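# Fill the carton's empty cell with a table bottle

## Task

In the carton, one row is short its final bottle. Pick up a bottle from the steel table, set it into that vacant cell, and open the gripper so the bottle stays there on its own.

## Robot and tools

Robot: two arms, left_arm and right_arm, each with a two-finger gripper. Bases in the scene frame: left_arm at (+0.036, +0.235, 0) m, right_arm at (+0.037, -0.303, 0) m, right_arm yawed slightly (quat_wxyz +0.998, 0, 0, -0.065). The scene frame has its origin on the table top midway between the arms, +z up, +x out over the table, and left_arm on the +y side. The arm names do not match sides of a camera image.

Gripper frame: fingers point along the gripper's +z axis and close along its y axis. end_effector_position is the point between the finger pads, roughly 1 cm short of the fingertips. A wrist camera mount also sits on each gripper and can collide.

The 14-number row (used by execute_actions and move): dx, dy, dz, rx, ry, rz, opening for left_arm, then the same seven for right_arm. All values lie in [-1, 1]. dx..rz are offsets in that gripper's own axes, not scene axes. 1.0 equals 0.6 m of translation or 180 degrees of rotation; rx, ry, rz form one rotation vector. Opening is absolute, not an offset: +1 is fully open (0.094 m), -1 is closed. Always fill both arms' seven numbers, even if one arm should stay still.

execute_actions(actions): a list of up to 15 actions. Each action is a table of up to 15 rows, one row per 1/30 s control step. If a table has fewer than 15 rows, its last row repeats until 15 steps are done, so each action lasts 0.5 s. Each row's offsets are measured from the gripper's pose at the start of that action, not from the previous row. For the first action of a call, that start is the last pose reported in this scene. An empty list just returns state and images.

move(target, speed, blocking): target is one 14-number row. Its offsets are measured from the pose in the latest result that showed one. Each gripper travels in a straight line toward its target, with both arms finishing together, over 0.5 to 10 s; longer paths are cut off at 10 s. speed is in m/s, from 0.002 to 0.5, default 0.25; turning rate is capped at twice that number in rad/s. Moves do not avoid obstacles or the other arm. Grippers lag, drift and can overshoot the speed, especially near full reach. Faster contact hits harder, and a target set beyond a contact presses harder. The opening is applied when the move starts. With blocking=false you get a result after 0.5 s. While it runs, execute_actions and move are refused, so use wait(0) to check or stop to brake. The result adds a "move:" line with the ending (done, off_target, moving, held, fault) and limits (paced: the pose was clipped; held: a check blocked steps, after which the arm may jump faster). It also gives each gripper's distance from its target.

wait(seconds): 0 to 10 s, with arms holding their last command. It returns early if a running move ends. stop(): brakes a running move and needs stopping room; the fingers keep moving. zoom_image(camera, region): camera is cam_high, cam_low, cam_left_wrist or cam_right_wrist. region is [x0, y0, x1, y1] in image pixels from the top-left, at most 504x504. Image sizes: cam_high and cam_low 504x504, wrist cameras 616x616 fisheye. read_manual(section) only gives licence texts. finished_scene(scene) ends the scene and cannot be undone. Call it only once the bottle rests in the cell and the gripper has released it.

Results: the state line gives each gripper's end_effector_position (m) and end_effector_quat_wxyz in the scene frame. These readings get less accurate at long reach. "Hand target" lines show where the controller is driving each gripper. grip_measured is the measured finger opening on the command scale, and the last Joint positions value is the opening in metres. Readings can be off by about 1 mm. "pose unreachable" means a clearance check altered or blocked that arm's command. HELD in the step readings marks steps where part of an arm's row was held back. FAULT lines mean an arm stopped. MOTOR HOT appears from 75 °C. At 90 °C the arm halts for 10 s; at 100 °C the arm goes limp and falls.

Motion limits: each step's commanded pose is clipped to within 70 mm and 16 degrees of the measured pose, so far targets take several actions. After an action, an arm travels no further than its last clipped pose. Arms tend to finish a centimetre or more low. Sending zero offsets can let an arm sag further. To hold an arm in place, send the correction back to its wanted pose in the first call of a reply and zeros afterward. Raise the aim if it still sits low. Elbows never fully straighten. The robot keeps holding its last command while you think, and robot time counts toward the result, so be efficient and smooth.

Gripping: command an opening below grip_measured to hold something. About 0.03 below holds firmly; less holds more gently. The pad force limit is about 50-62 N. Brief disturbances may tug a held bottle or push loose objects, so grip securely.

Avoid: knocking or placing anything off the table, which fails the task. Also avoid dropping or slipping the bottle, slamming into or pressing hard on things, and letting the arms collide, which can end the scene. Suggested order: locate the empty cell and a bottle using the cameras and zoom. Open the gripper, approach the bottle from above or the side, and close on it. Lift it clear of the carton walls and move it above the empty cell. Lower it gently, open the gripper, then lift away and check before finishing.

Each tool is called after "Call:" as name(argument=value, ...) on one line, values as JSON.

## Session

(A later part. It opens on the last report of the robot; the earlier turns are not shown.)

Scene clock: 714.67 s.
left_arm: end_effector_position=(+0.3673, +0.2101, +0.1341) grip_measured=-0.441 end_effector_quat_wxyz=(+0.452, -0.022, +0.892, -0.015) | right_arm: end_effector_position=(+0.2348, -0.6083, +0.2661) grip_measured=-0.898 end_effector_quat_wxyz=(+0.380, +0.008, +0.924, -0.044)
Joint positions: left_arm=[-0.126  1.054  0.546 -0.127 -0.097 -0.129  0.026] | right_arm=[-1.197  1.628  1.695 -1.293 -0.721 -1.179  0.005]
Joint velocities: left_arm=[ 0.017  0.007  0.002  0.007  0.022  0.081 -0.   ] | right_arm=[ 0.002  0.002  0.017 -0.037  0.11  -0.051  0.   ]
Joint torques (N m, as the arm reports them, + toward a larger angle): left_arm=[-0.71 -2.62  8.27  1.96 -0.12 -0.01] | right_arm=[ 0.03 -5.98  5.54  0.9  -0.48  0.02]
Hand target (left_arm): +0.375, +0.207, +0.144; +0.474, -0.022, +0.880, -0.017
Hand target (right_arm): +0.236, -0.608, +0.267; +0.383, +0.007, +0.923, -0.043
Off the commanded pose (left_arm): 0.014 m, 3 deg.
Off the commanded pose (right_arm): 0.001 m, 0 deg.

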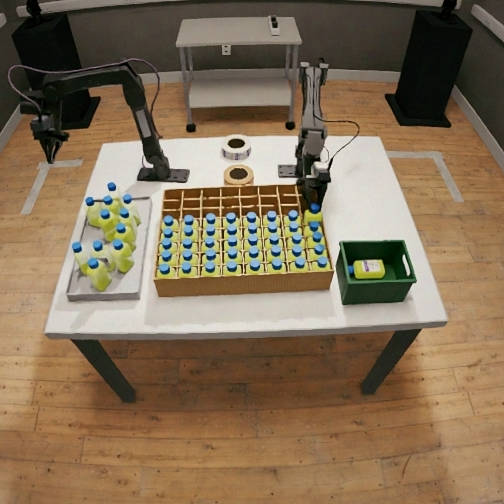

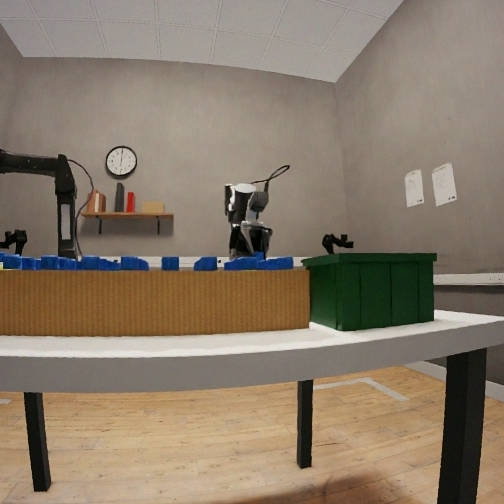

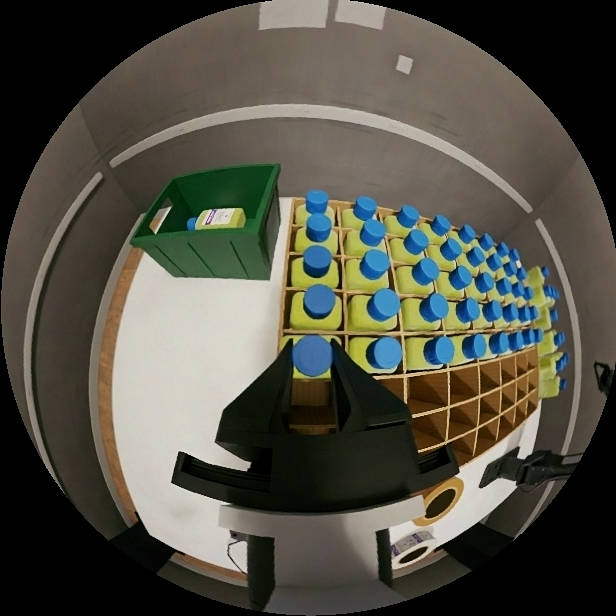

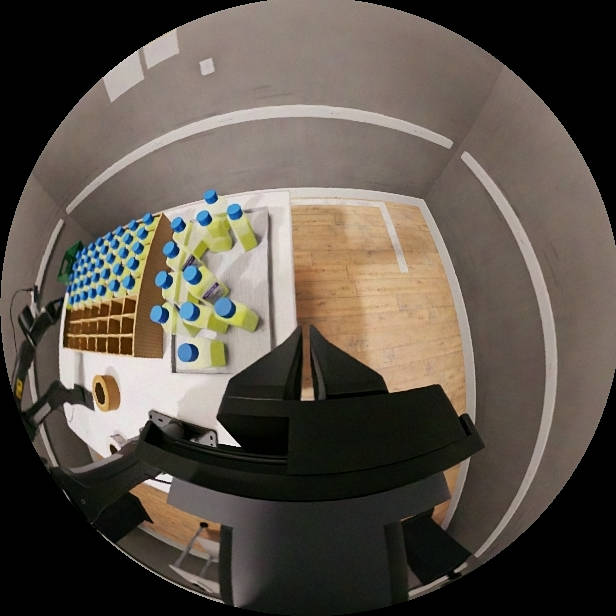

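Call:
execute_actions(actions=[[[-0.0205,-0.005,0.0015,0.001,-0.016,-0.001,-0.48,0,0,0,0,0,0,-0.9],[-0.0195,-0.005,0.0024,0.001,-0.016,-0.001,-0.48,0,0,0,0,0,0,-0.9],[-0.018,-0.005,0.0038,0.001,-0.0155,-0.001,-0.48,0,0,0,0,0,0,-0.9],[-0.0163,-0.005,0.0053,0.001,-0.015,-0.001,-0.48,0,0,0,0,0,0,-0.9],[-0.0146,-0.005,0.0069,0.001,-0.015,-0.001,-0.48,0,0,0,0,0,0,-0.9],[-0.0129,-0.005,0.0085,0.001,-0.0145,-0.001,-0.48,0,0,0,0,0,0,-0.9],[-0.0112,-0.005,0.010,0.001,-0.014,-0.001,-0.48,0,0,0,0,0,0,-0.9],[-0.0095,-0.005,0.0116,0.001,-0.014,-0.001,-0.48,0,0,0,0,0,0,-0.9],[-0.0078,-0.005,0.0131,0.001,-0.0135,-0.001,-0.48,0,0,0,0,0,0,-0.9],[-0.0061,-0.005,0.0147,0.001,-0.013,-0.001,-0.48,0,0,0,0,0,0,-0.9],[-0.0044,-0.005,0.0163,0.001,-0.013,-0.001,-0.48,0,0,0,0,0,0,-0.9],[-0.0027,-0.005,0.0178,0.001,-0.0125,-0.001,-0.48,0,0,0,0,0,0,-0.9],[-0.001,-0.005,0.0194,0.001,-0.012,-0.001,-0.48,0,0,0,0,0,0,-0.9],[0.0003,-0.005,0.0206,0.001,-0.012,-0.001,-0.48,0,0,0,0,0,0,-0.9],[0.0011,-0.005,0.0213,0.001,-0.012,-0.001,-0.48,0,0,0,0,0,0,-0.9]]])

Call:
wait(seconds=0.4)

Call:
zoom_image(camera="cam_high", region=[265, 160, 345, 240])

Call:
zoom_image(camera="cam_left_wrist", region=[240, 240, 440, 440])

Scene clock: 735.73 s.
left_arm: end_effector_position=(+0.3677, +0.2099, +0.1179) grip_measured=-0.441 end_effector_quat_wxyz=(+0.445, -0.022, +0.895, -0.015) | right_arm: end_effector_position=(+0.2340, -0.6088, +0.2654) grip_measured=-0.898 end_effector_quat_wxyz=(+0.377, +0.009, +0.925, -0.045)
Joint positions: left_arm=[-0.126  1.09   0.509 -0.071 -0.096 -0.13   0.026] | right_arm=[-1.197  1.628  1.695 -1.293 -0.715 -1.179  0.005]
Joint velocities: left_arm=[-0.007  0.081 -0.081  0.095  0.007 -0.066 -0.   ] | right_arm=[-0.012 -0.007 -0.012  0.007 -0.007 -0.022  0.   ]
Joint torques (N m, as the arm reports them, + toward a larger angle): left_arm=[-0.77 -2.88  8.17  1.88 -0.15 -0.02] | right_arm=[ 0.03 -6.    5.54  0.9  -0.49  0.02]
Hand target (left_arm): +0.376, +0.207, +0.127; +0.468, -0.023, +0.883, -0.017
Hand target (right_arm): +0.235, -0.608, +0.266; +0.380, +0.008, +0.924, -0.044
Off the commanded pose (left_arm): 0.013 m, 3 deg.
Off the commanded pose (right_arm): 0.001 m, 0 deg.
Step readings (end_effector_position):
0: left_arm (+0.3673, +0.2101, +0.1341) | right_arm (+0.2348, -0.6083, +0.2661)
1: left_arm (+0.3673, +0.2101, +0.1341) | right_arm (+0.2347, -0.6084, +0.2660)
2: left_arm (+0.3674, +0.2101, +0.1342) | right_arm (+0.2345, -0.6085, +0.2659)
4: left_arm (+0.3676, +0.2101, +0.1343) | right_arm (+0.2344, -0.6086, +0.2657)
8: left_arm (+0.3679, +0.2100, +0.1310) | right_arm (+0.2342, -0.6087, +0.2656)
15: end_effector_position above

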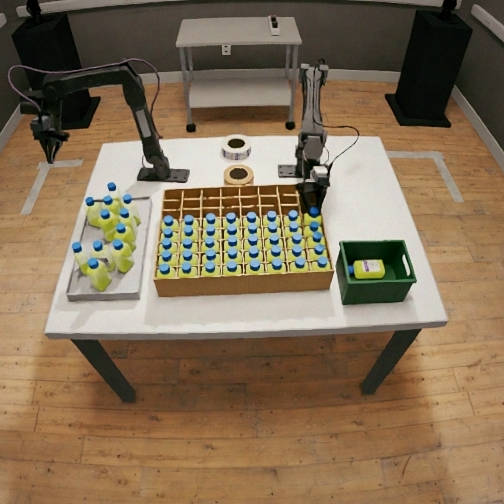

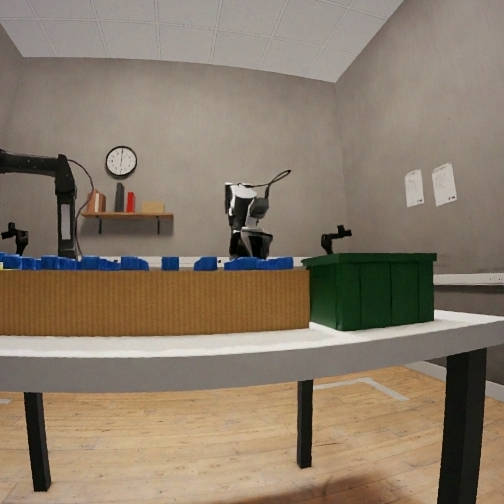

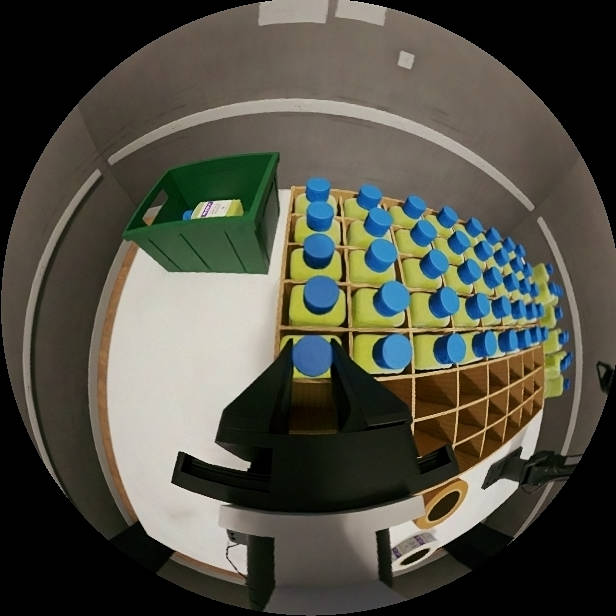

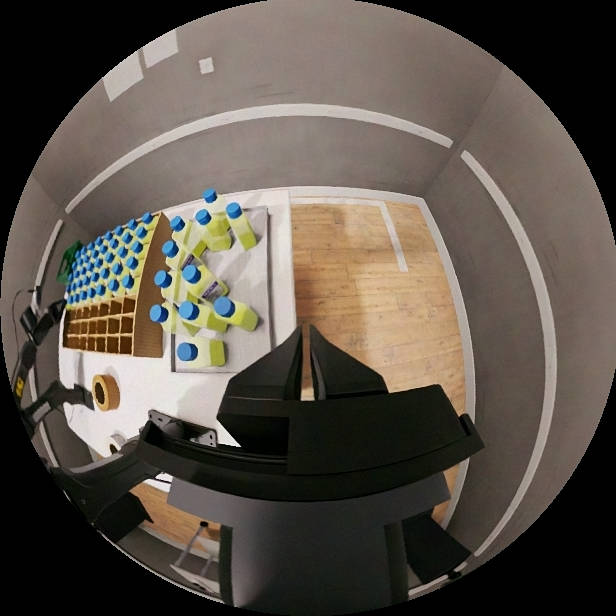

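Scene clock: 736.13 s.
left_arm: end_effector_position=(+0.3679, +0.2098, +0.1161) grip_measured=-0.441 end_effector_quat_wxyz=(+0.445, -0.022, +0.895, -0.015) | right_arm: end_effector_position=(+0.2340, -0.6088, +0.2654) grip_measured=-0.898 end_effector_quat_wxyz=(+0.377, +0.009, +0.925, -0.045)
Joint positions: left_arm=[-0.126  1.094  0.503 -0.06  -0.096 -0.131  0.026] | right_arm=[-1.197  1.628  1.695 -1.293 -0.715 -1.179  0.005]
Joint velocities: left_arm=[-0.007 -0.012  0.002 -0.081  0.007 -0.051 -0.   ] | right_arm=[-0.002 -0.017 -0.007 -0.051 -0.007  0.051 -0.   ]
Joint torques (N m, as the arm reports them, + toward a larger angle): left_arm=[-0.73 -2.81  8.12  1.93 -0.13 -0.01] | right_arm=[ 0.03 -6.    5.53  0.9  -0.47  0.02]
Hand target (left_arm): +0.376, +0.207, +0.127; +0.468, -0.023, +0.883, -0.017
Hand target (right_arm): +0.235, -0.608, +0.266; +0.380, +0.008, +0.924, -0.044
Off the commanded pose (left_arm): 0.014 m, 3 deg.
Off the commanded pose (right_arm): 0.001 m, 0 deg.
wait: 0.40 s; at rest by 0.20 s

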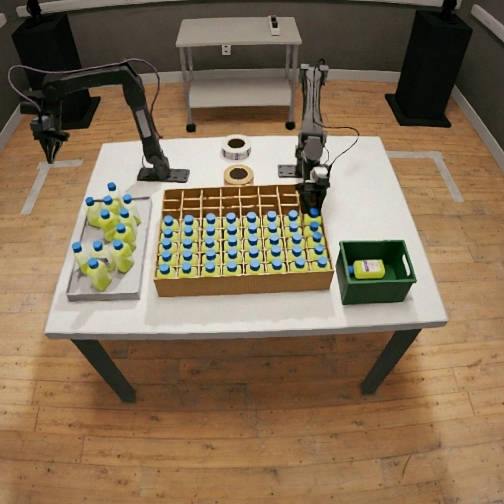

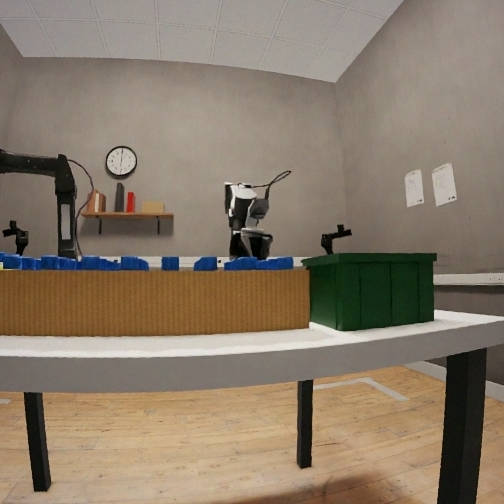

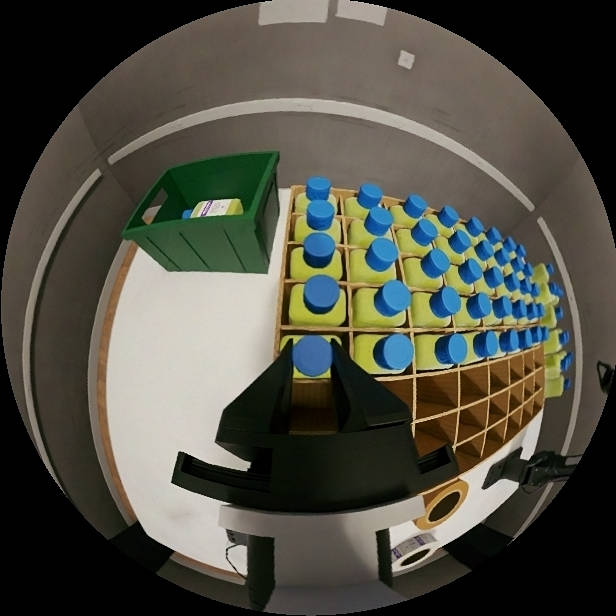

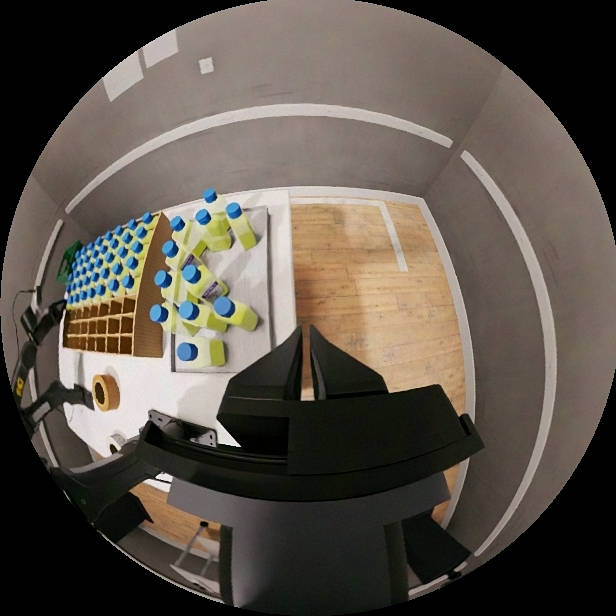

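Region (265, 160, 345, 240) of cam_high's 504x504 image, scaled by 6.300, with more detail than that image has.

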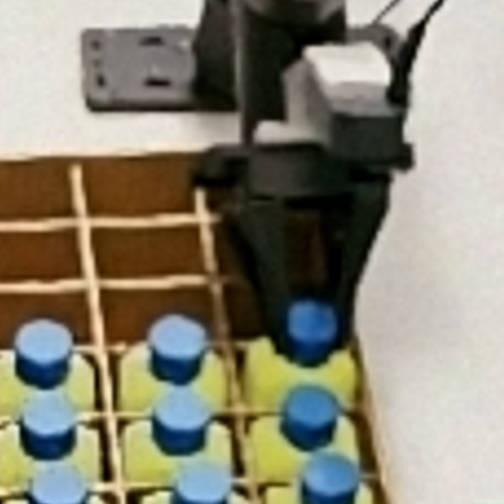

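Region (240, 240, 440, 440) of cam_left_wrist's 616x616 image, scaled by 2.520, with more detail than that image has.

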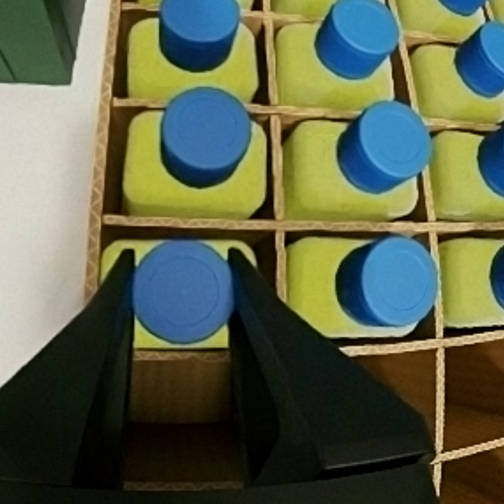

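Call:
execute_actions(actions=[[[-0.022,-0.005,0.0005,0.001,-0.016,-0.001,-0.48,0,0,0,0,0,0,-0.9],[-0.0213,-0.005,0.001,0.001,-0.016,-0.001,-0.48,0,0,0,0,0,0,-0.9],[-0.0206,-0.005,0.0016,0.001,-0.016,-0.001,-0.48,0,0,0,0,0,0,-0.9],[-0.0199,-0.005,0.0022,0.001,-0.016,-0.001,-0.48,0,0,0,0,0,0,-0.9],[-0.0192,-0.005,0.0028,0.001,-0.016,-0.001,-0.48,0,0,0,0,0,0,-0.9],[-0.0185,-0.005,0.0034,0.001,-0.016,-0.001,-0.48,0,0,0,0,0,0,-0.9],[-0.0178,-0.005,0.004,0.001,-0.016,-0.001,-0.48,0,0,0,0,0,0,-0.9],[-0.0171,-0.005,0.0046,0.001,-0.016,-0.001,-0.48,0,0,0,0,0,0,-0.9],[-0.0164,-0.005,0.0052,0.001,-0.016,-0.001,-0.48,0,0,0,0,0,0,-0.9],[-0.0157,-0.005,0.0058,0.001,-0.016,-0.001,-0.48,0,0,0,0,0,0,-0.9],[-0.015,-0.005,0.0064,0.001,-0.016,-0.001,-0.48,0,0,0,0,0,0,-0.9],[-0.0143,-0.005,0.007,0.001,-0.016,-0.001,-0.48,0,0,0,0,0,0,-0.9],[-0.0137,-0.005,0.0075,0.001,-0.016,-0.001,-0.48,0,0,0,0,0,0,-0.9],[-0.0133,-0.005,0.008,0.001,-0.016,-0.001,-0.48,0,0,0,0,0,0,-0.9]]])

Call:
wait(seconds=0.3)

Call:
zoom_image(camera="cam_high", region=[265, 160, 345, 240])

Scene clock: 756.93 s.
left_arm: end_effector_position=(+0.3680, +0.2098, +0.1133) grip_measured=-0.441 end_effector_quat_wxyz=(+0.448, -0.023, +0.894, -0.016) | right_arm: end_effector_position=(+0.2333, -0.6092, +0.2648) grip_measured=-0.898 end_effector_quat_wxyz=(+0.375, +0.009, +0.926, -0.046)
Joint positions: left_arm=[-0.126  1.098  0.487 -0.034 -0.096 -0.132  0.026] | right_arm=[-1.197  1.628  1.695 -1.293 -0.709 -1.179  0.005]
Joint velocities: left_arm=[-0.012  0.095 -0.022  0.037 -0.095 -0.007  0.   ] | right_arm=[-0.007 -0.002 -0.007 -0.022  0.022 -0.022 -0.001]
Joint torques (N m, as the arm reports them, + toward a larger angle): left_arm=[-0.71 -2.57  7.97  1.92 -0.14 -0.02] | right_arm=[ 0.02 -5.98  5.55  0.9  -0.47  0.02]
Hand target (left_arm): +0.376, +0.207, +0.120; +0.467, -0.023, +0.884, -0.017
Hand target (right_arm): +0.234, -0.609, +0.265; +0.377, +0.009, +0.925, -0.045
Off the commanded pose (left_arm): 0.011 m, 2 deg.
Off the commanded pose (right_arm): 0.001 m, 0 deg.
Step readings (end_effector_position):
0: left_arm (+0.3680, +0.2098, +0.1163) | right_arm (+0.2340, -0.6088, +0.2654)
1: left_arm (+0.3680, +0.2098, +0.1163) | right_arm (+0.2339, -0.6088, +0.2654)
2: left_arm (+0.3680, +0.2098, +0.1163) | right_arm (+0.2338, -0.6089, +0.2652)
4: left_arm (+0.3680, +0.2098, +0.1163) | right_arm (+0.2336, -0.6090, +0.2650)
8: left_arm (+0.3686, +0.2097, +0.1170) | right_arm (+0.2334, -0.6091, +0.2648)
15: end_effector_position above

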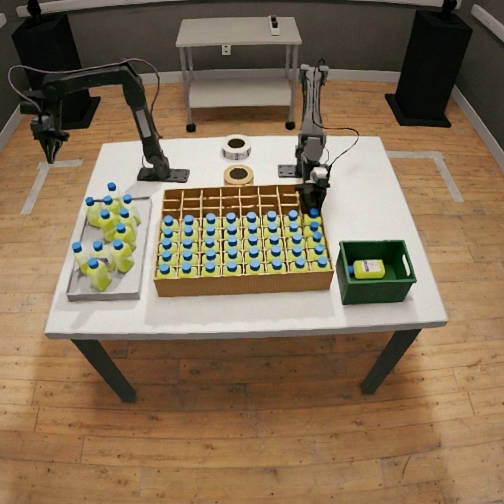

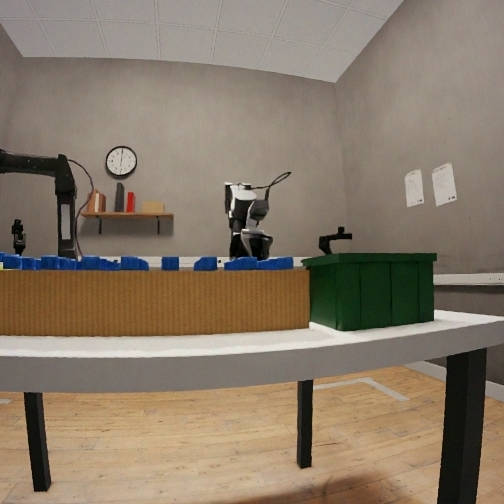

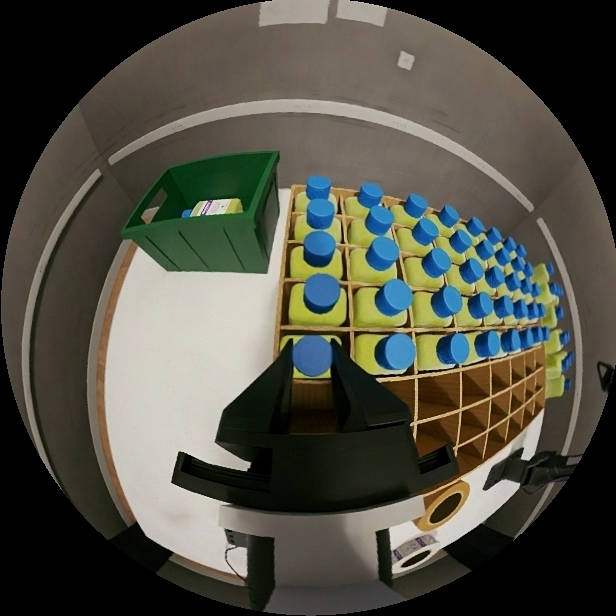

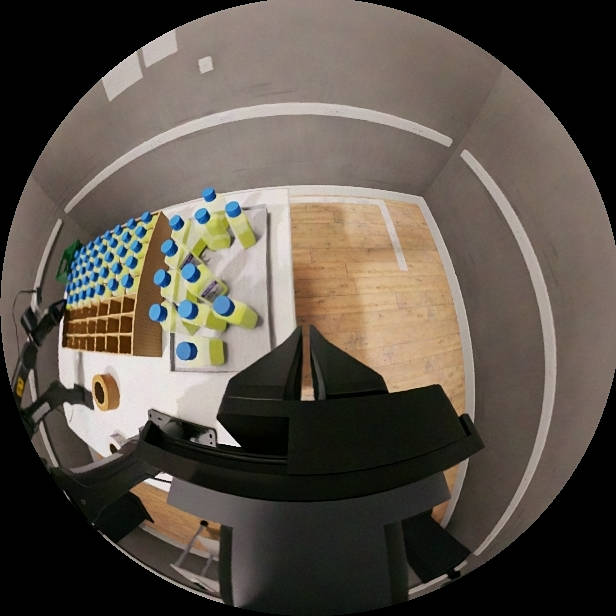

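Scene clock: 757.23 s.
left_arm: end_effector_position=(+0.3684, +0.2098, +0.1112) grip_measured=-0.441 end_effector_quat_wxyz=(+0.446, -0.023, +0.895, -0.015) | right_arm: end_effector_position=(+0.2333, -0.6092, +0.2648) grip_measured=-0.898 end_effector_quat_wxyz=(+0.375, +0.009, +0.926, -0.046)
Joint positions: left_arm=[-0.126  1.106  0.485 -0.028 -0.096 -0.132  0.026] | right_arm=[-1.197  1.628  1.695 -1.293 -0.709 -1.179  0.005]
Joint velocities: left_arm=[-0.022  0.007 -0.007 -0.037 -0.007  0.037  0.001] | right_arm=[-0.007  0.012  0.002  0.066  0.066  0.022 -0.   ]
Joint torques (N m, as the arm reports them, + toward a larger angle): left_arm=[-0.76 -2.89  7.93  1.93 -0.14 -0.02] | right_arm=[ 0.04 -5.99  5.53  0.9  -0.47  0.02]
Hand target (left_arm): +0.376, +0.207, +0.120; +0.467, -0.023, +0.884, -0.017
Hand target (right_arm): +0.234, -0.609, +0.265; +0.377, +0.009, +0.925, -0.045
Off the commanded pose (left_arm): 0.012 m, 3 deg.
Off the commanded pose (right_arm): 0.001 m, 0 deg.
wait: 0.30 s; at rest by 0.20 s

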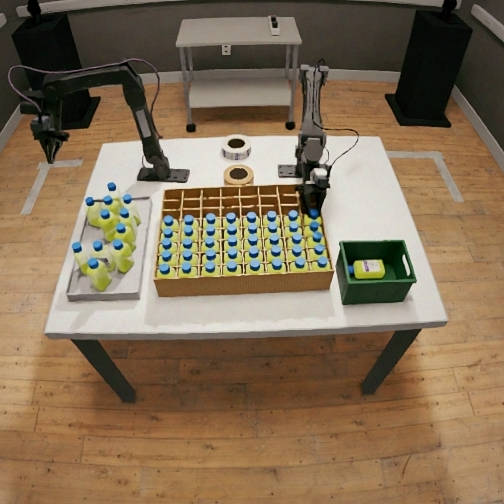

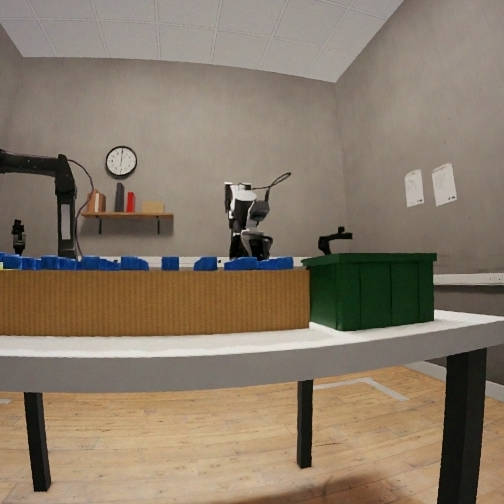

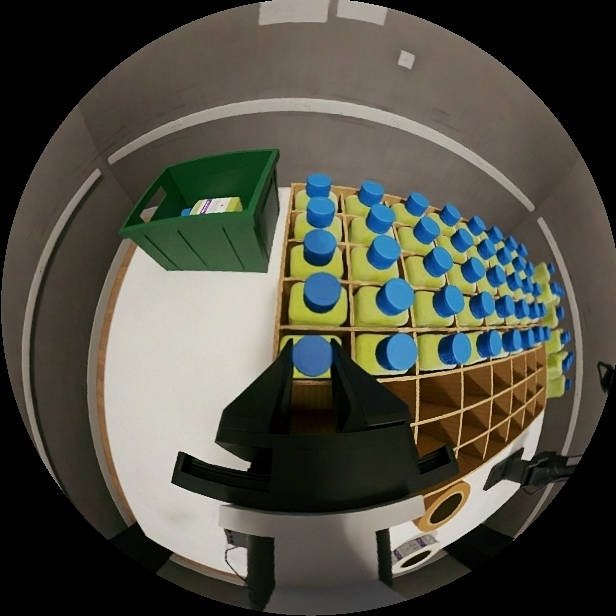

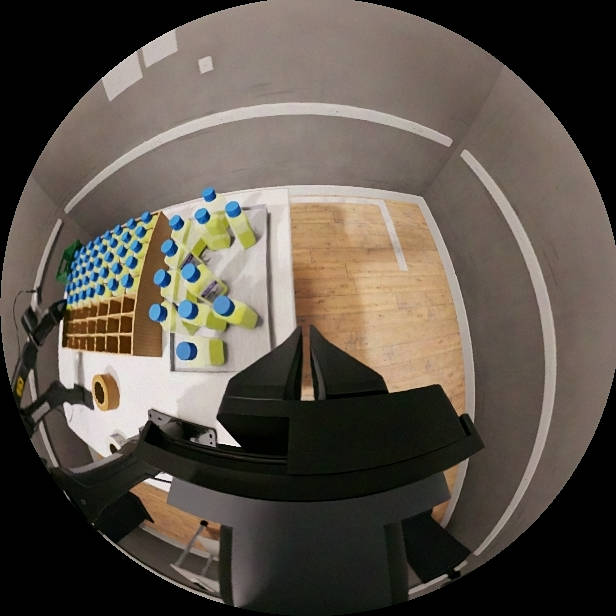

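Region (265, 160, 345, 240) of cam_high's 504x504 image, scaled by 6.300, with more detail than that image has.

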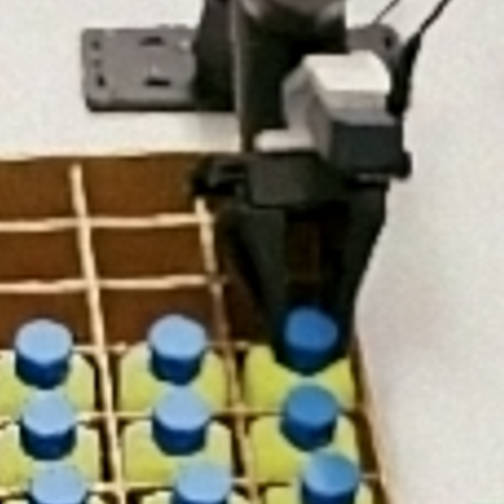

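Call:
execute_actions(actions=[[[-0.0186,-0.005,0.0018,0.001,-0.015,-0.001,-0.48,0,0,0,0,0,0,-0.9],[-0.0179,-0.005,0.0023,0.001,-0.015,-0.001,-0.48,0,0,0,0,0,0,-0.9],[-0.0172,-0.005,0.0029,0.001,-0.015,-0.001,-0.48,0,0,0,0,0,0,-0.9],[-0.0164,-0.005,0.0035,0.001,-0.015,-0.001,-0.48,0,0,0,0,0,0,-0.9],[-0.0156,-0.005,0.0041,0.001,-0.015,-0.001,-0.48,0,0,0,0,0,0,-0.9],[-0.0148,-0.005,0.0047,0.001,-0.015,-0.001,-0.48,0,0,0,0,0,0,-0.9],[-0.014,-0.005,0.0053,0.001,-0.015,-0.001,-0.48,0,0,0,0,0,0,-0.9]]])

Call:
zoom_image(camera="cam_high", region=[265, 160, 345, 240])

Scene clock: 771.87 s.
left_arm: end_effector_position=(+0.3692, +0.2097, +0.1111) grip_measured=-0.441 end_effector_quat_wxyz=(+0.452, -0.023, +0.892, -0.016) | right_arm: end_effector_position=(+0.2325, -0.6096, +0.2641) grip_measured=-0.898 end_effector_quat_wxyz=(+0.372, +0.010, +0.927, -0.047)
Joint positions: left_arm=[-0.126  1.106  0.474 -0.004 -0.096 -0.132  0.026] | right_arm=[-1.197  1.628  1.695 -1.293 -0.702 -1.179  0.005]
Joint velocities: left_arm=[-0.007  0.007 -0.002 -0.037 -0.007 -0.007 -0.001] | right_arm=[-0.002 -0.017 -0.022 -0.022  0.007  0.095  0.001]
Joint torques (N m, as the arm reports them, + toward a larger angle): left_arm=[-0.79 -2.27  7.85  1.85 -0.14 -0.03] | right_arm=[ 0.03 -5.99  5.54  0.9  -0.47  0.02]
Hand target (left_arm): +0.376, +0.207, +0.116; +0.467, -0.023, +0.884, -0.017
Hand target (right_arm): +0.233, -0.609, +0.265; +0.375, +0.009, +0.926, -0.046
Off the commanded pose (left_arm): 0.009 m, 2 deg.
Off the commanded pose (right_arm): 0.001 m, 0 deg.
Step readings (end_effector_position):
0: left_arm (+0.3684, +0.2098, +0.1112) | right_arm (+0.2332, -0.6092, +0.2647)
1: left_arm (+0.3684, +0.2098, +0.1112) | right_arm (+0.2331, -0.6093, +0.2646)
2: left_arm (+0.3685, +0.2098, +0.1113) | right_arm (+0.2330, -0.6093, +0.2645)
4: left_arm (+0.3686, +0.2097, +0.1115) | right_arm (+0.2328, -0.6095, +0.2643)
8: left_arm (+0.3688, +0.2097, +0.1109) | right_arm (+0.2326, -0.6096, +0.2642)
15: end_effector_position above

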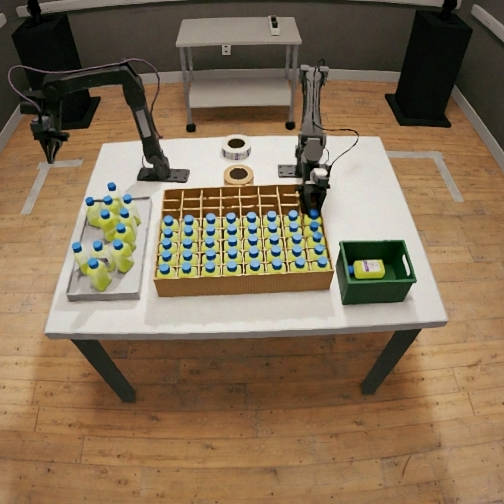

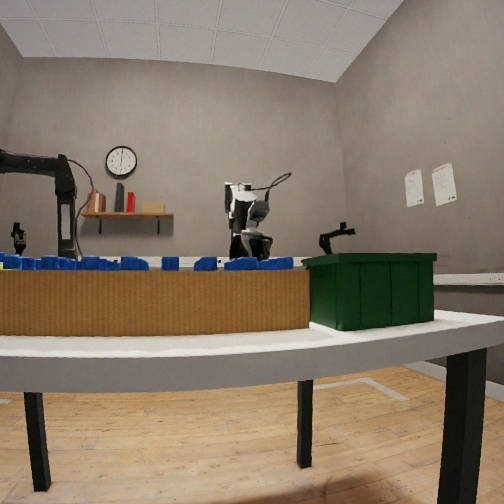

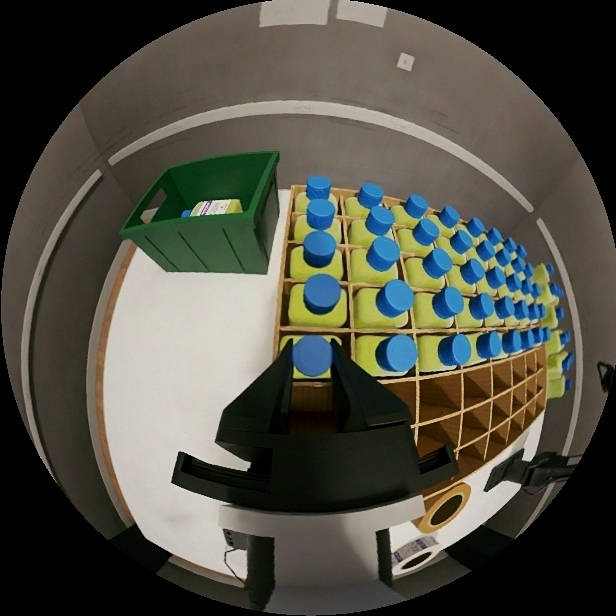

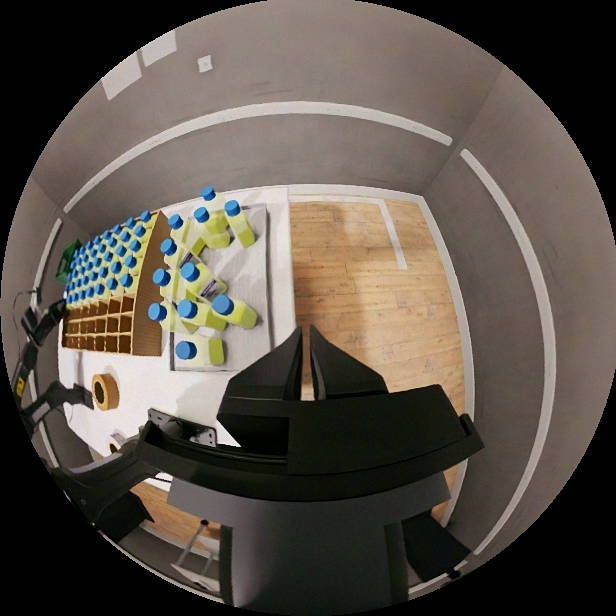

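Region (265, 160, 345, 240) of cam_high's 504x504 image, scaled by 6.300, with more detail than that image has.

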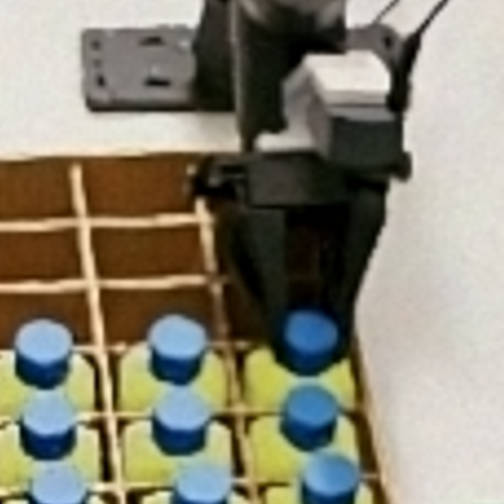

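Call:
execute_actions(actions=[[[-0.0133,-0.003,0.0043,0.001,-0.0107,-0.001,-0.46,0,0,0,0,0,0,-0.9],[-0.0133,-0.003,0.0043,0.001,-0.0107,-0.001,-0.445,0,0,0,0,0,0,-0.9],[-0.0133,-0.003,0.0043,0.001,-0.0107,-0.001,-0.43,0,0,0,0,0,0,-0.9],[-0.0133,-0.003,0.0043,0.001,-0.0107,-0.001,-0.415,0,0,0,0,0,0,-0.9],[-0.0133,-0.003,0.0043,0.001,-0.0107,-0.001,-0.40,0,0,0,0,0,0,-0.9],[-0.0133,-0.003,0.0043,0.001,-0.0107,-0.001,-0.38,0,0,0,0,0,0,-0.9],[-0.0133,-0.003,0.0043,0.001,-0.0107,-0.001,-0.36,0,0,0,0,0,0,-0.9],[-0.0133,-0.003,0.0043,0.001,-0.0107,-0.001,-0.33,0,0,0,0,0,0,-0.9],[-0.0133,-0.003,0.0043,0.001,-0.0107,-0.001,-0.30,0,0,0,0,0,0,-0.9],[-0.0133,-0.003,0.0043,0.001,-0.0107,-0.001,-0.27,0,0,0,0,0,0,-0.9],[-0.0133,-0.003,0.0043,0.001,-0.0107,-0.001,-0.24,0,0,0,0,0,0,-0.9]]])

Call:
move(target=[-0.08,0,-0.10,0,-0.012,0,-0.24,0,0,0,0,0,0,-0.9], speed=0.1)

Call:
zoom_image(camera="cam_high", region=[265, 160, 345, 240])

Scene clock: 788.37 s.
left_arm: end_effector_position=(+0.3724, +0.2093, +0.1155) grip_measured=-0.242 end_effector_quat_wxyz=(+0.461, -0.024, +0.887, -0.018) | right_arm: end_effector_position=(+0.2318, -0.6100, +0.2634) grip_measured=-0.898 end_effector_quat_wxyz=(+0.370, +0.010, +0.928, -0.048)
Joint positions: left_arm=[-0.126  1.106  0.474  0.018 -0.096 -0.132  0.036] | right_arm=[-1.197  1.628  1.695 -1.293 -0.696 -1.179  0.005]
Joint velocities: left_arm=[-0.002  0.007 -0.007  0.066  0.007 -0.037  0.   ] | right_arm=[-0.012  0.012  0.002  0.037  0.051 -0.007 -0.001]
Joint torques (N m, as the arm reports them, + toward a larger angle): left_arm=[-0.3  -2.19  7.79  1.64 -0.07  0.  ] | right_arm=[ 0.03 -6.    5.54  0.9  -0.49  0.02]
Hand target (left_arm): +0.376, +0.208, +0.116; +0.467, -0.024, +0.884, -0.018
Hand target (right_arm): +0.233, -0.610, +0.264; +0.372, +0.010, +0.927, -0.047
Off the commanded pose (left_arm): 0.004 m, 1 deg.
Off the commanded pose (right_arm): 0.001 m, 0 deg.
Step readings (end_effector_position):
0: left_arm (+0.3692, +0.2097, +0.1111) | right_arm (+0.2325, -0.6096, +0.2641)
1: left_arm (+0.3692, +0.2097, +0.1111) | right_arm (+0.2324, -0.6097, +0.2640)
2: left_arm (+0.3692, +0.2097, +0.1111) | right_arm (+0.2323, -0.6098, +0.2639)
4: left_arm (+0.3692, +0.2097, +0.1111) | right_arm (+0.2321, -0.6099, +0.2637)
8: left_arm (+0.3703, +0.2095, +0.1125) | right_arm (+0.2319, -0.6100, +0.2635)
15: end_effector_position above

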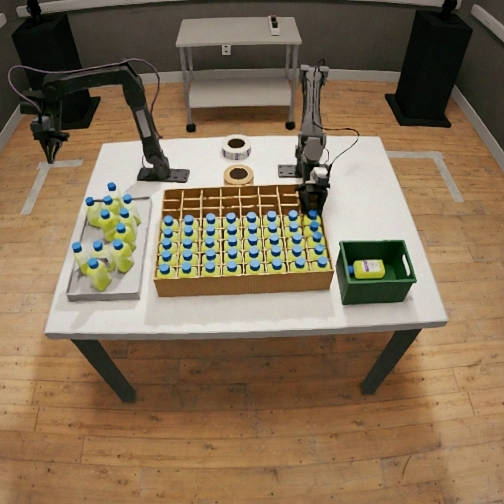

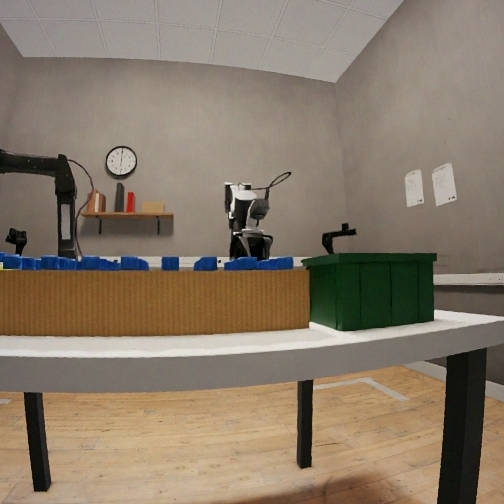

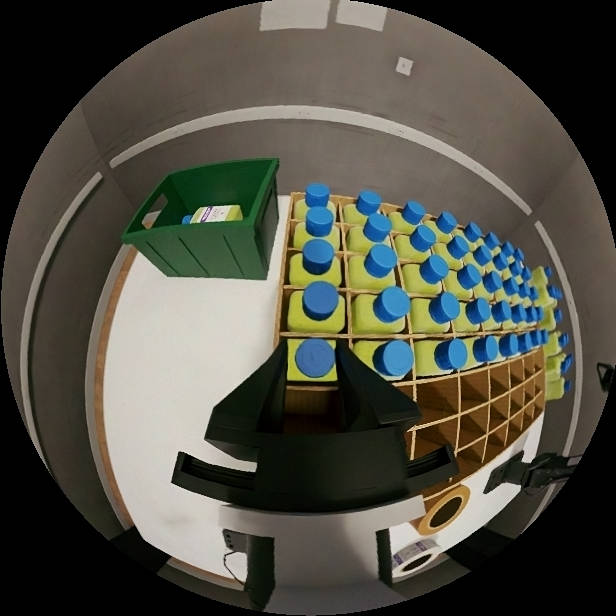

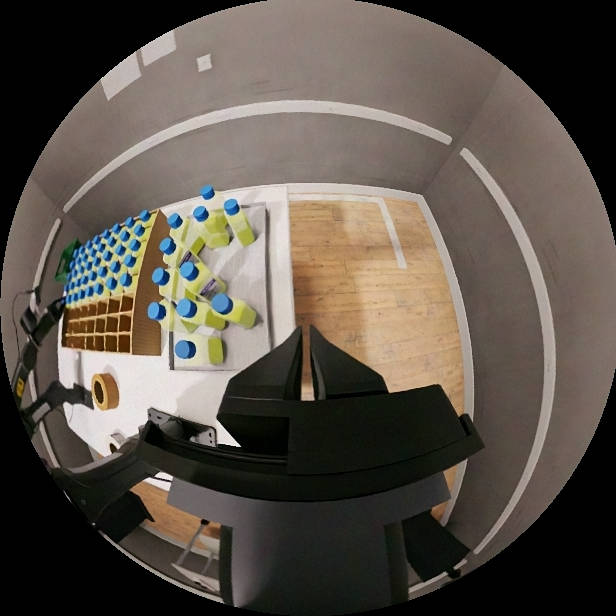

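Scene clock: 789.77 s.
left_arm: end_effector_position=(+0.3477, +0.2124, +0.1641) grip_measured=-0.242 end_effector_quat_wxyz=(+0.449, -0.023, +0.893, -0.016) | right_arm: end_effector_position=(+0.2310, -0.6105, +0.2628) grip_measured=-0.898 end_effector_quat_wxyz=(+0.367, +0.011, +0.929, -0.049)
Joint positions: left_arm=[-0.126  0.932  0.621 -0.333 -0.096 -0.132  0.036] | right_arm=[-1.197  1.628  1.695 -1.293 -0.69  -1.179  0.005]
Joint velocities: left_arm=[ 0.007 -0.002 -0.007 -0.022 -0.051  0.007  0.   ] | right_arm=[ 0.002  0.012  0.012  0.081 -0.007  0.022 -0.001]
Joint torques (N m, as the arm reports them, + toward a larger angle): left_arm=[-0.59 -4.64 11.08  1.45 -0.14  0.01] | right_arm=[ 0.02 -5.98  5.53  0.9  -0.46  0.02]
Hand target (left_arm): +0.351, +0.211, +0.189; +0.478, -0.024, +0.878, -0.017
Hand target (right_arm): +0.232, -0.610, +0.263; +0.370, +0.010, +0.928, -0.048
Off the commanded pose (left_arm): 0.025 m, 4 deg.
Off the commanded pose (right_arm): 0.001 m, 0 deg.
move: off_target (left_arm)

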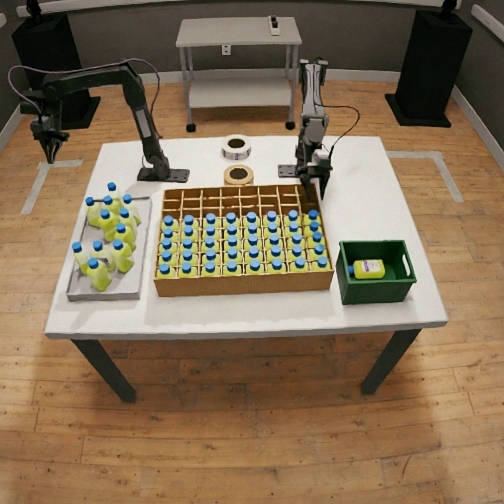

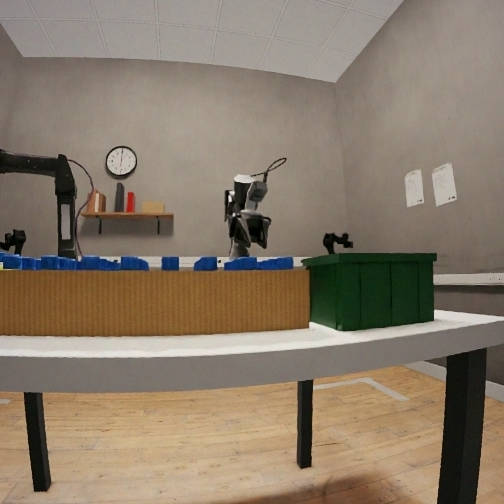

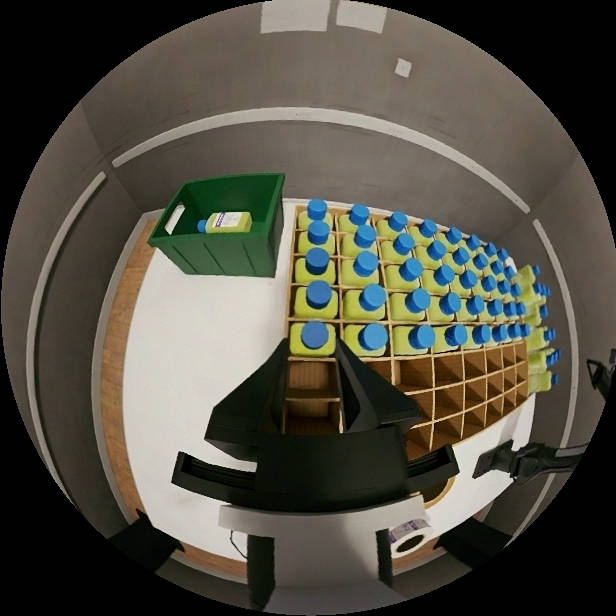

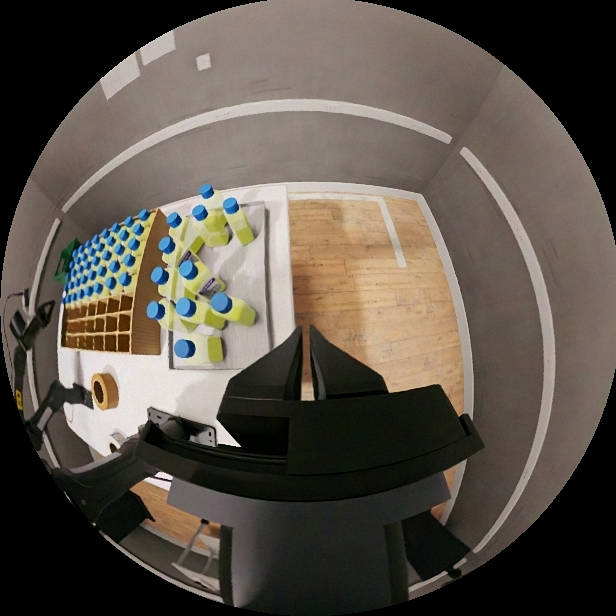

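Region (265, 160, 345, 240) of cam_high's 504x504 image, scaled by 6.300, with more detail than that image has.

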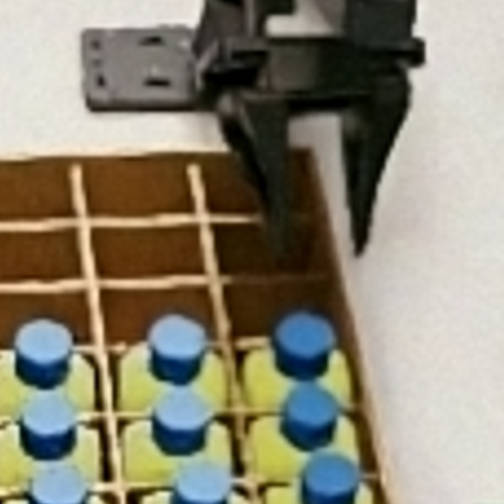

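The bottle is seated and released.

Call:
finished_scene(scene=2)

The scene is finished: the task was done.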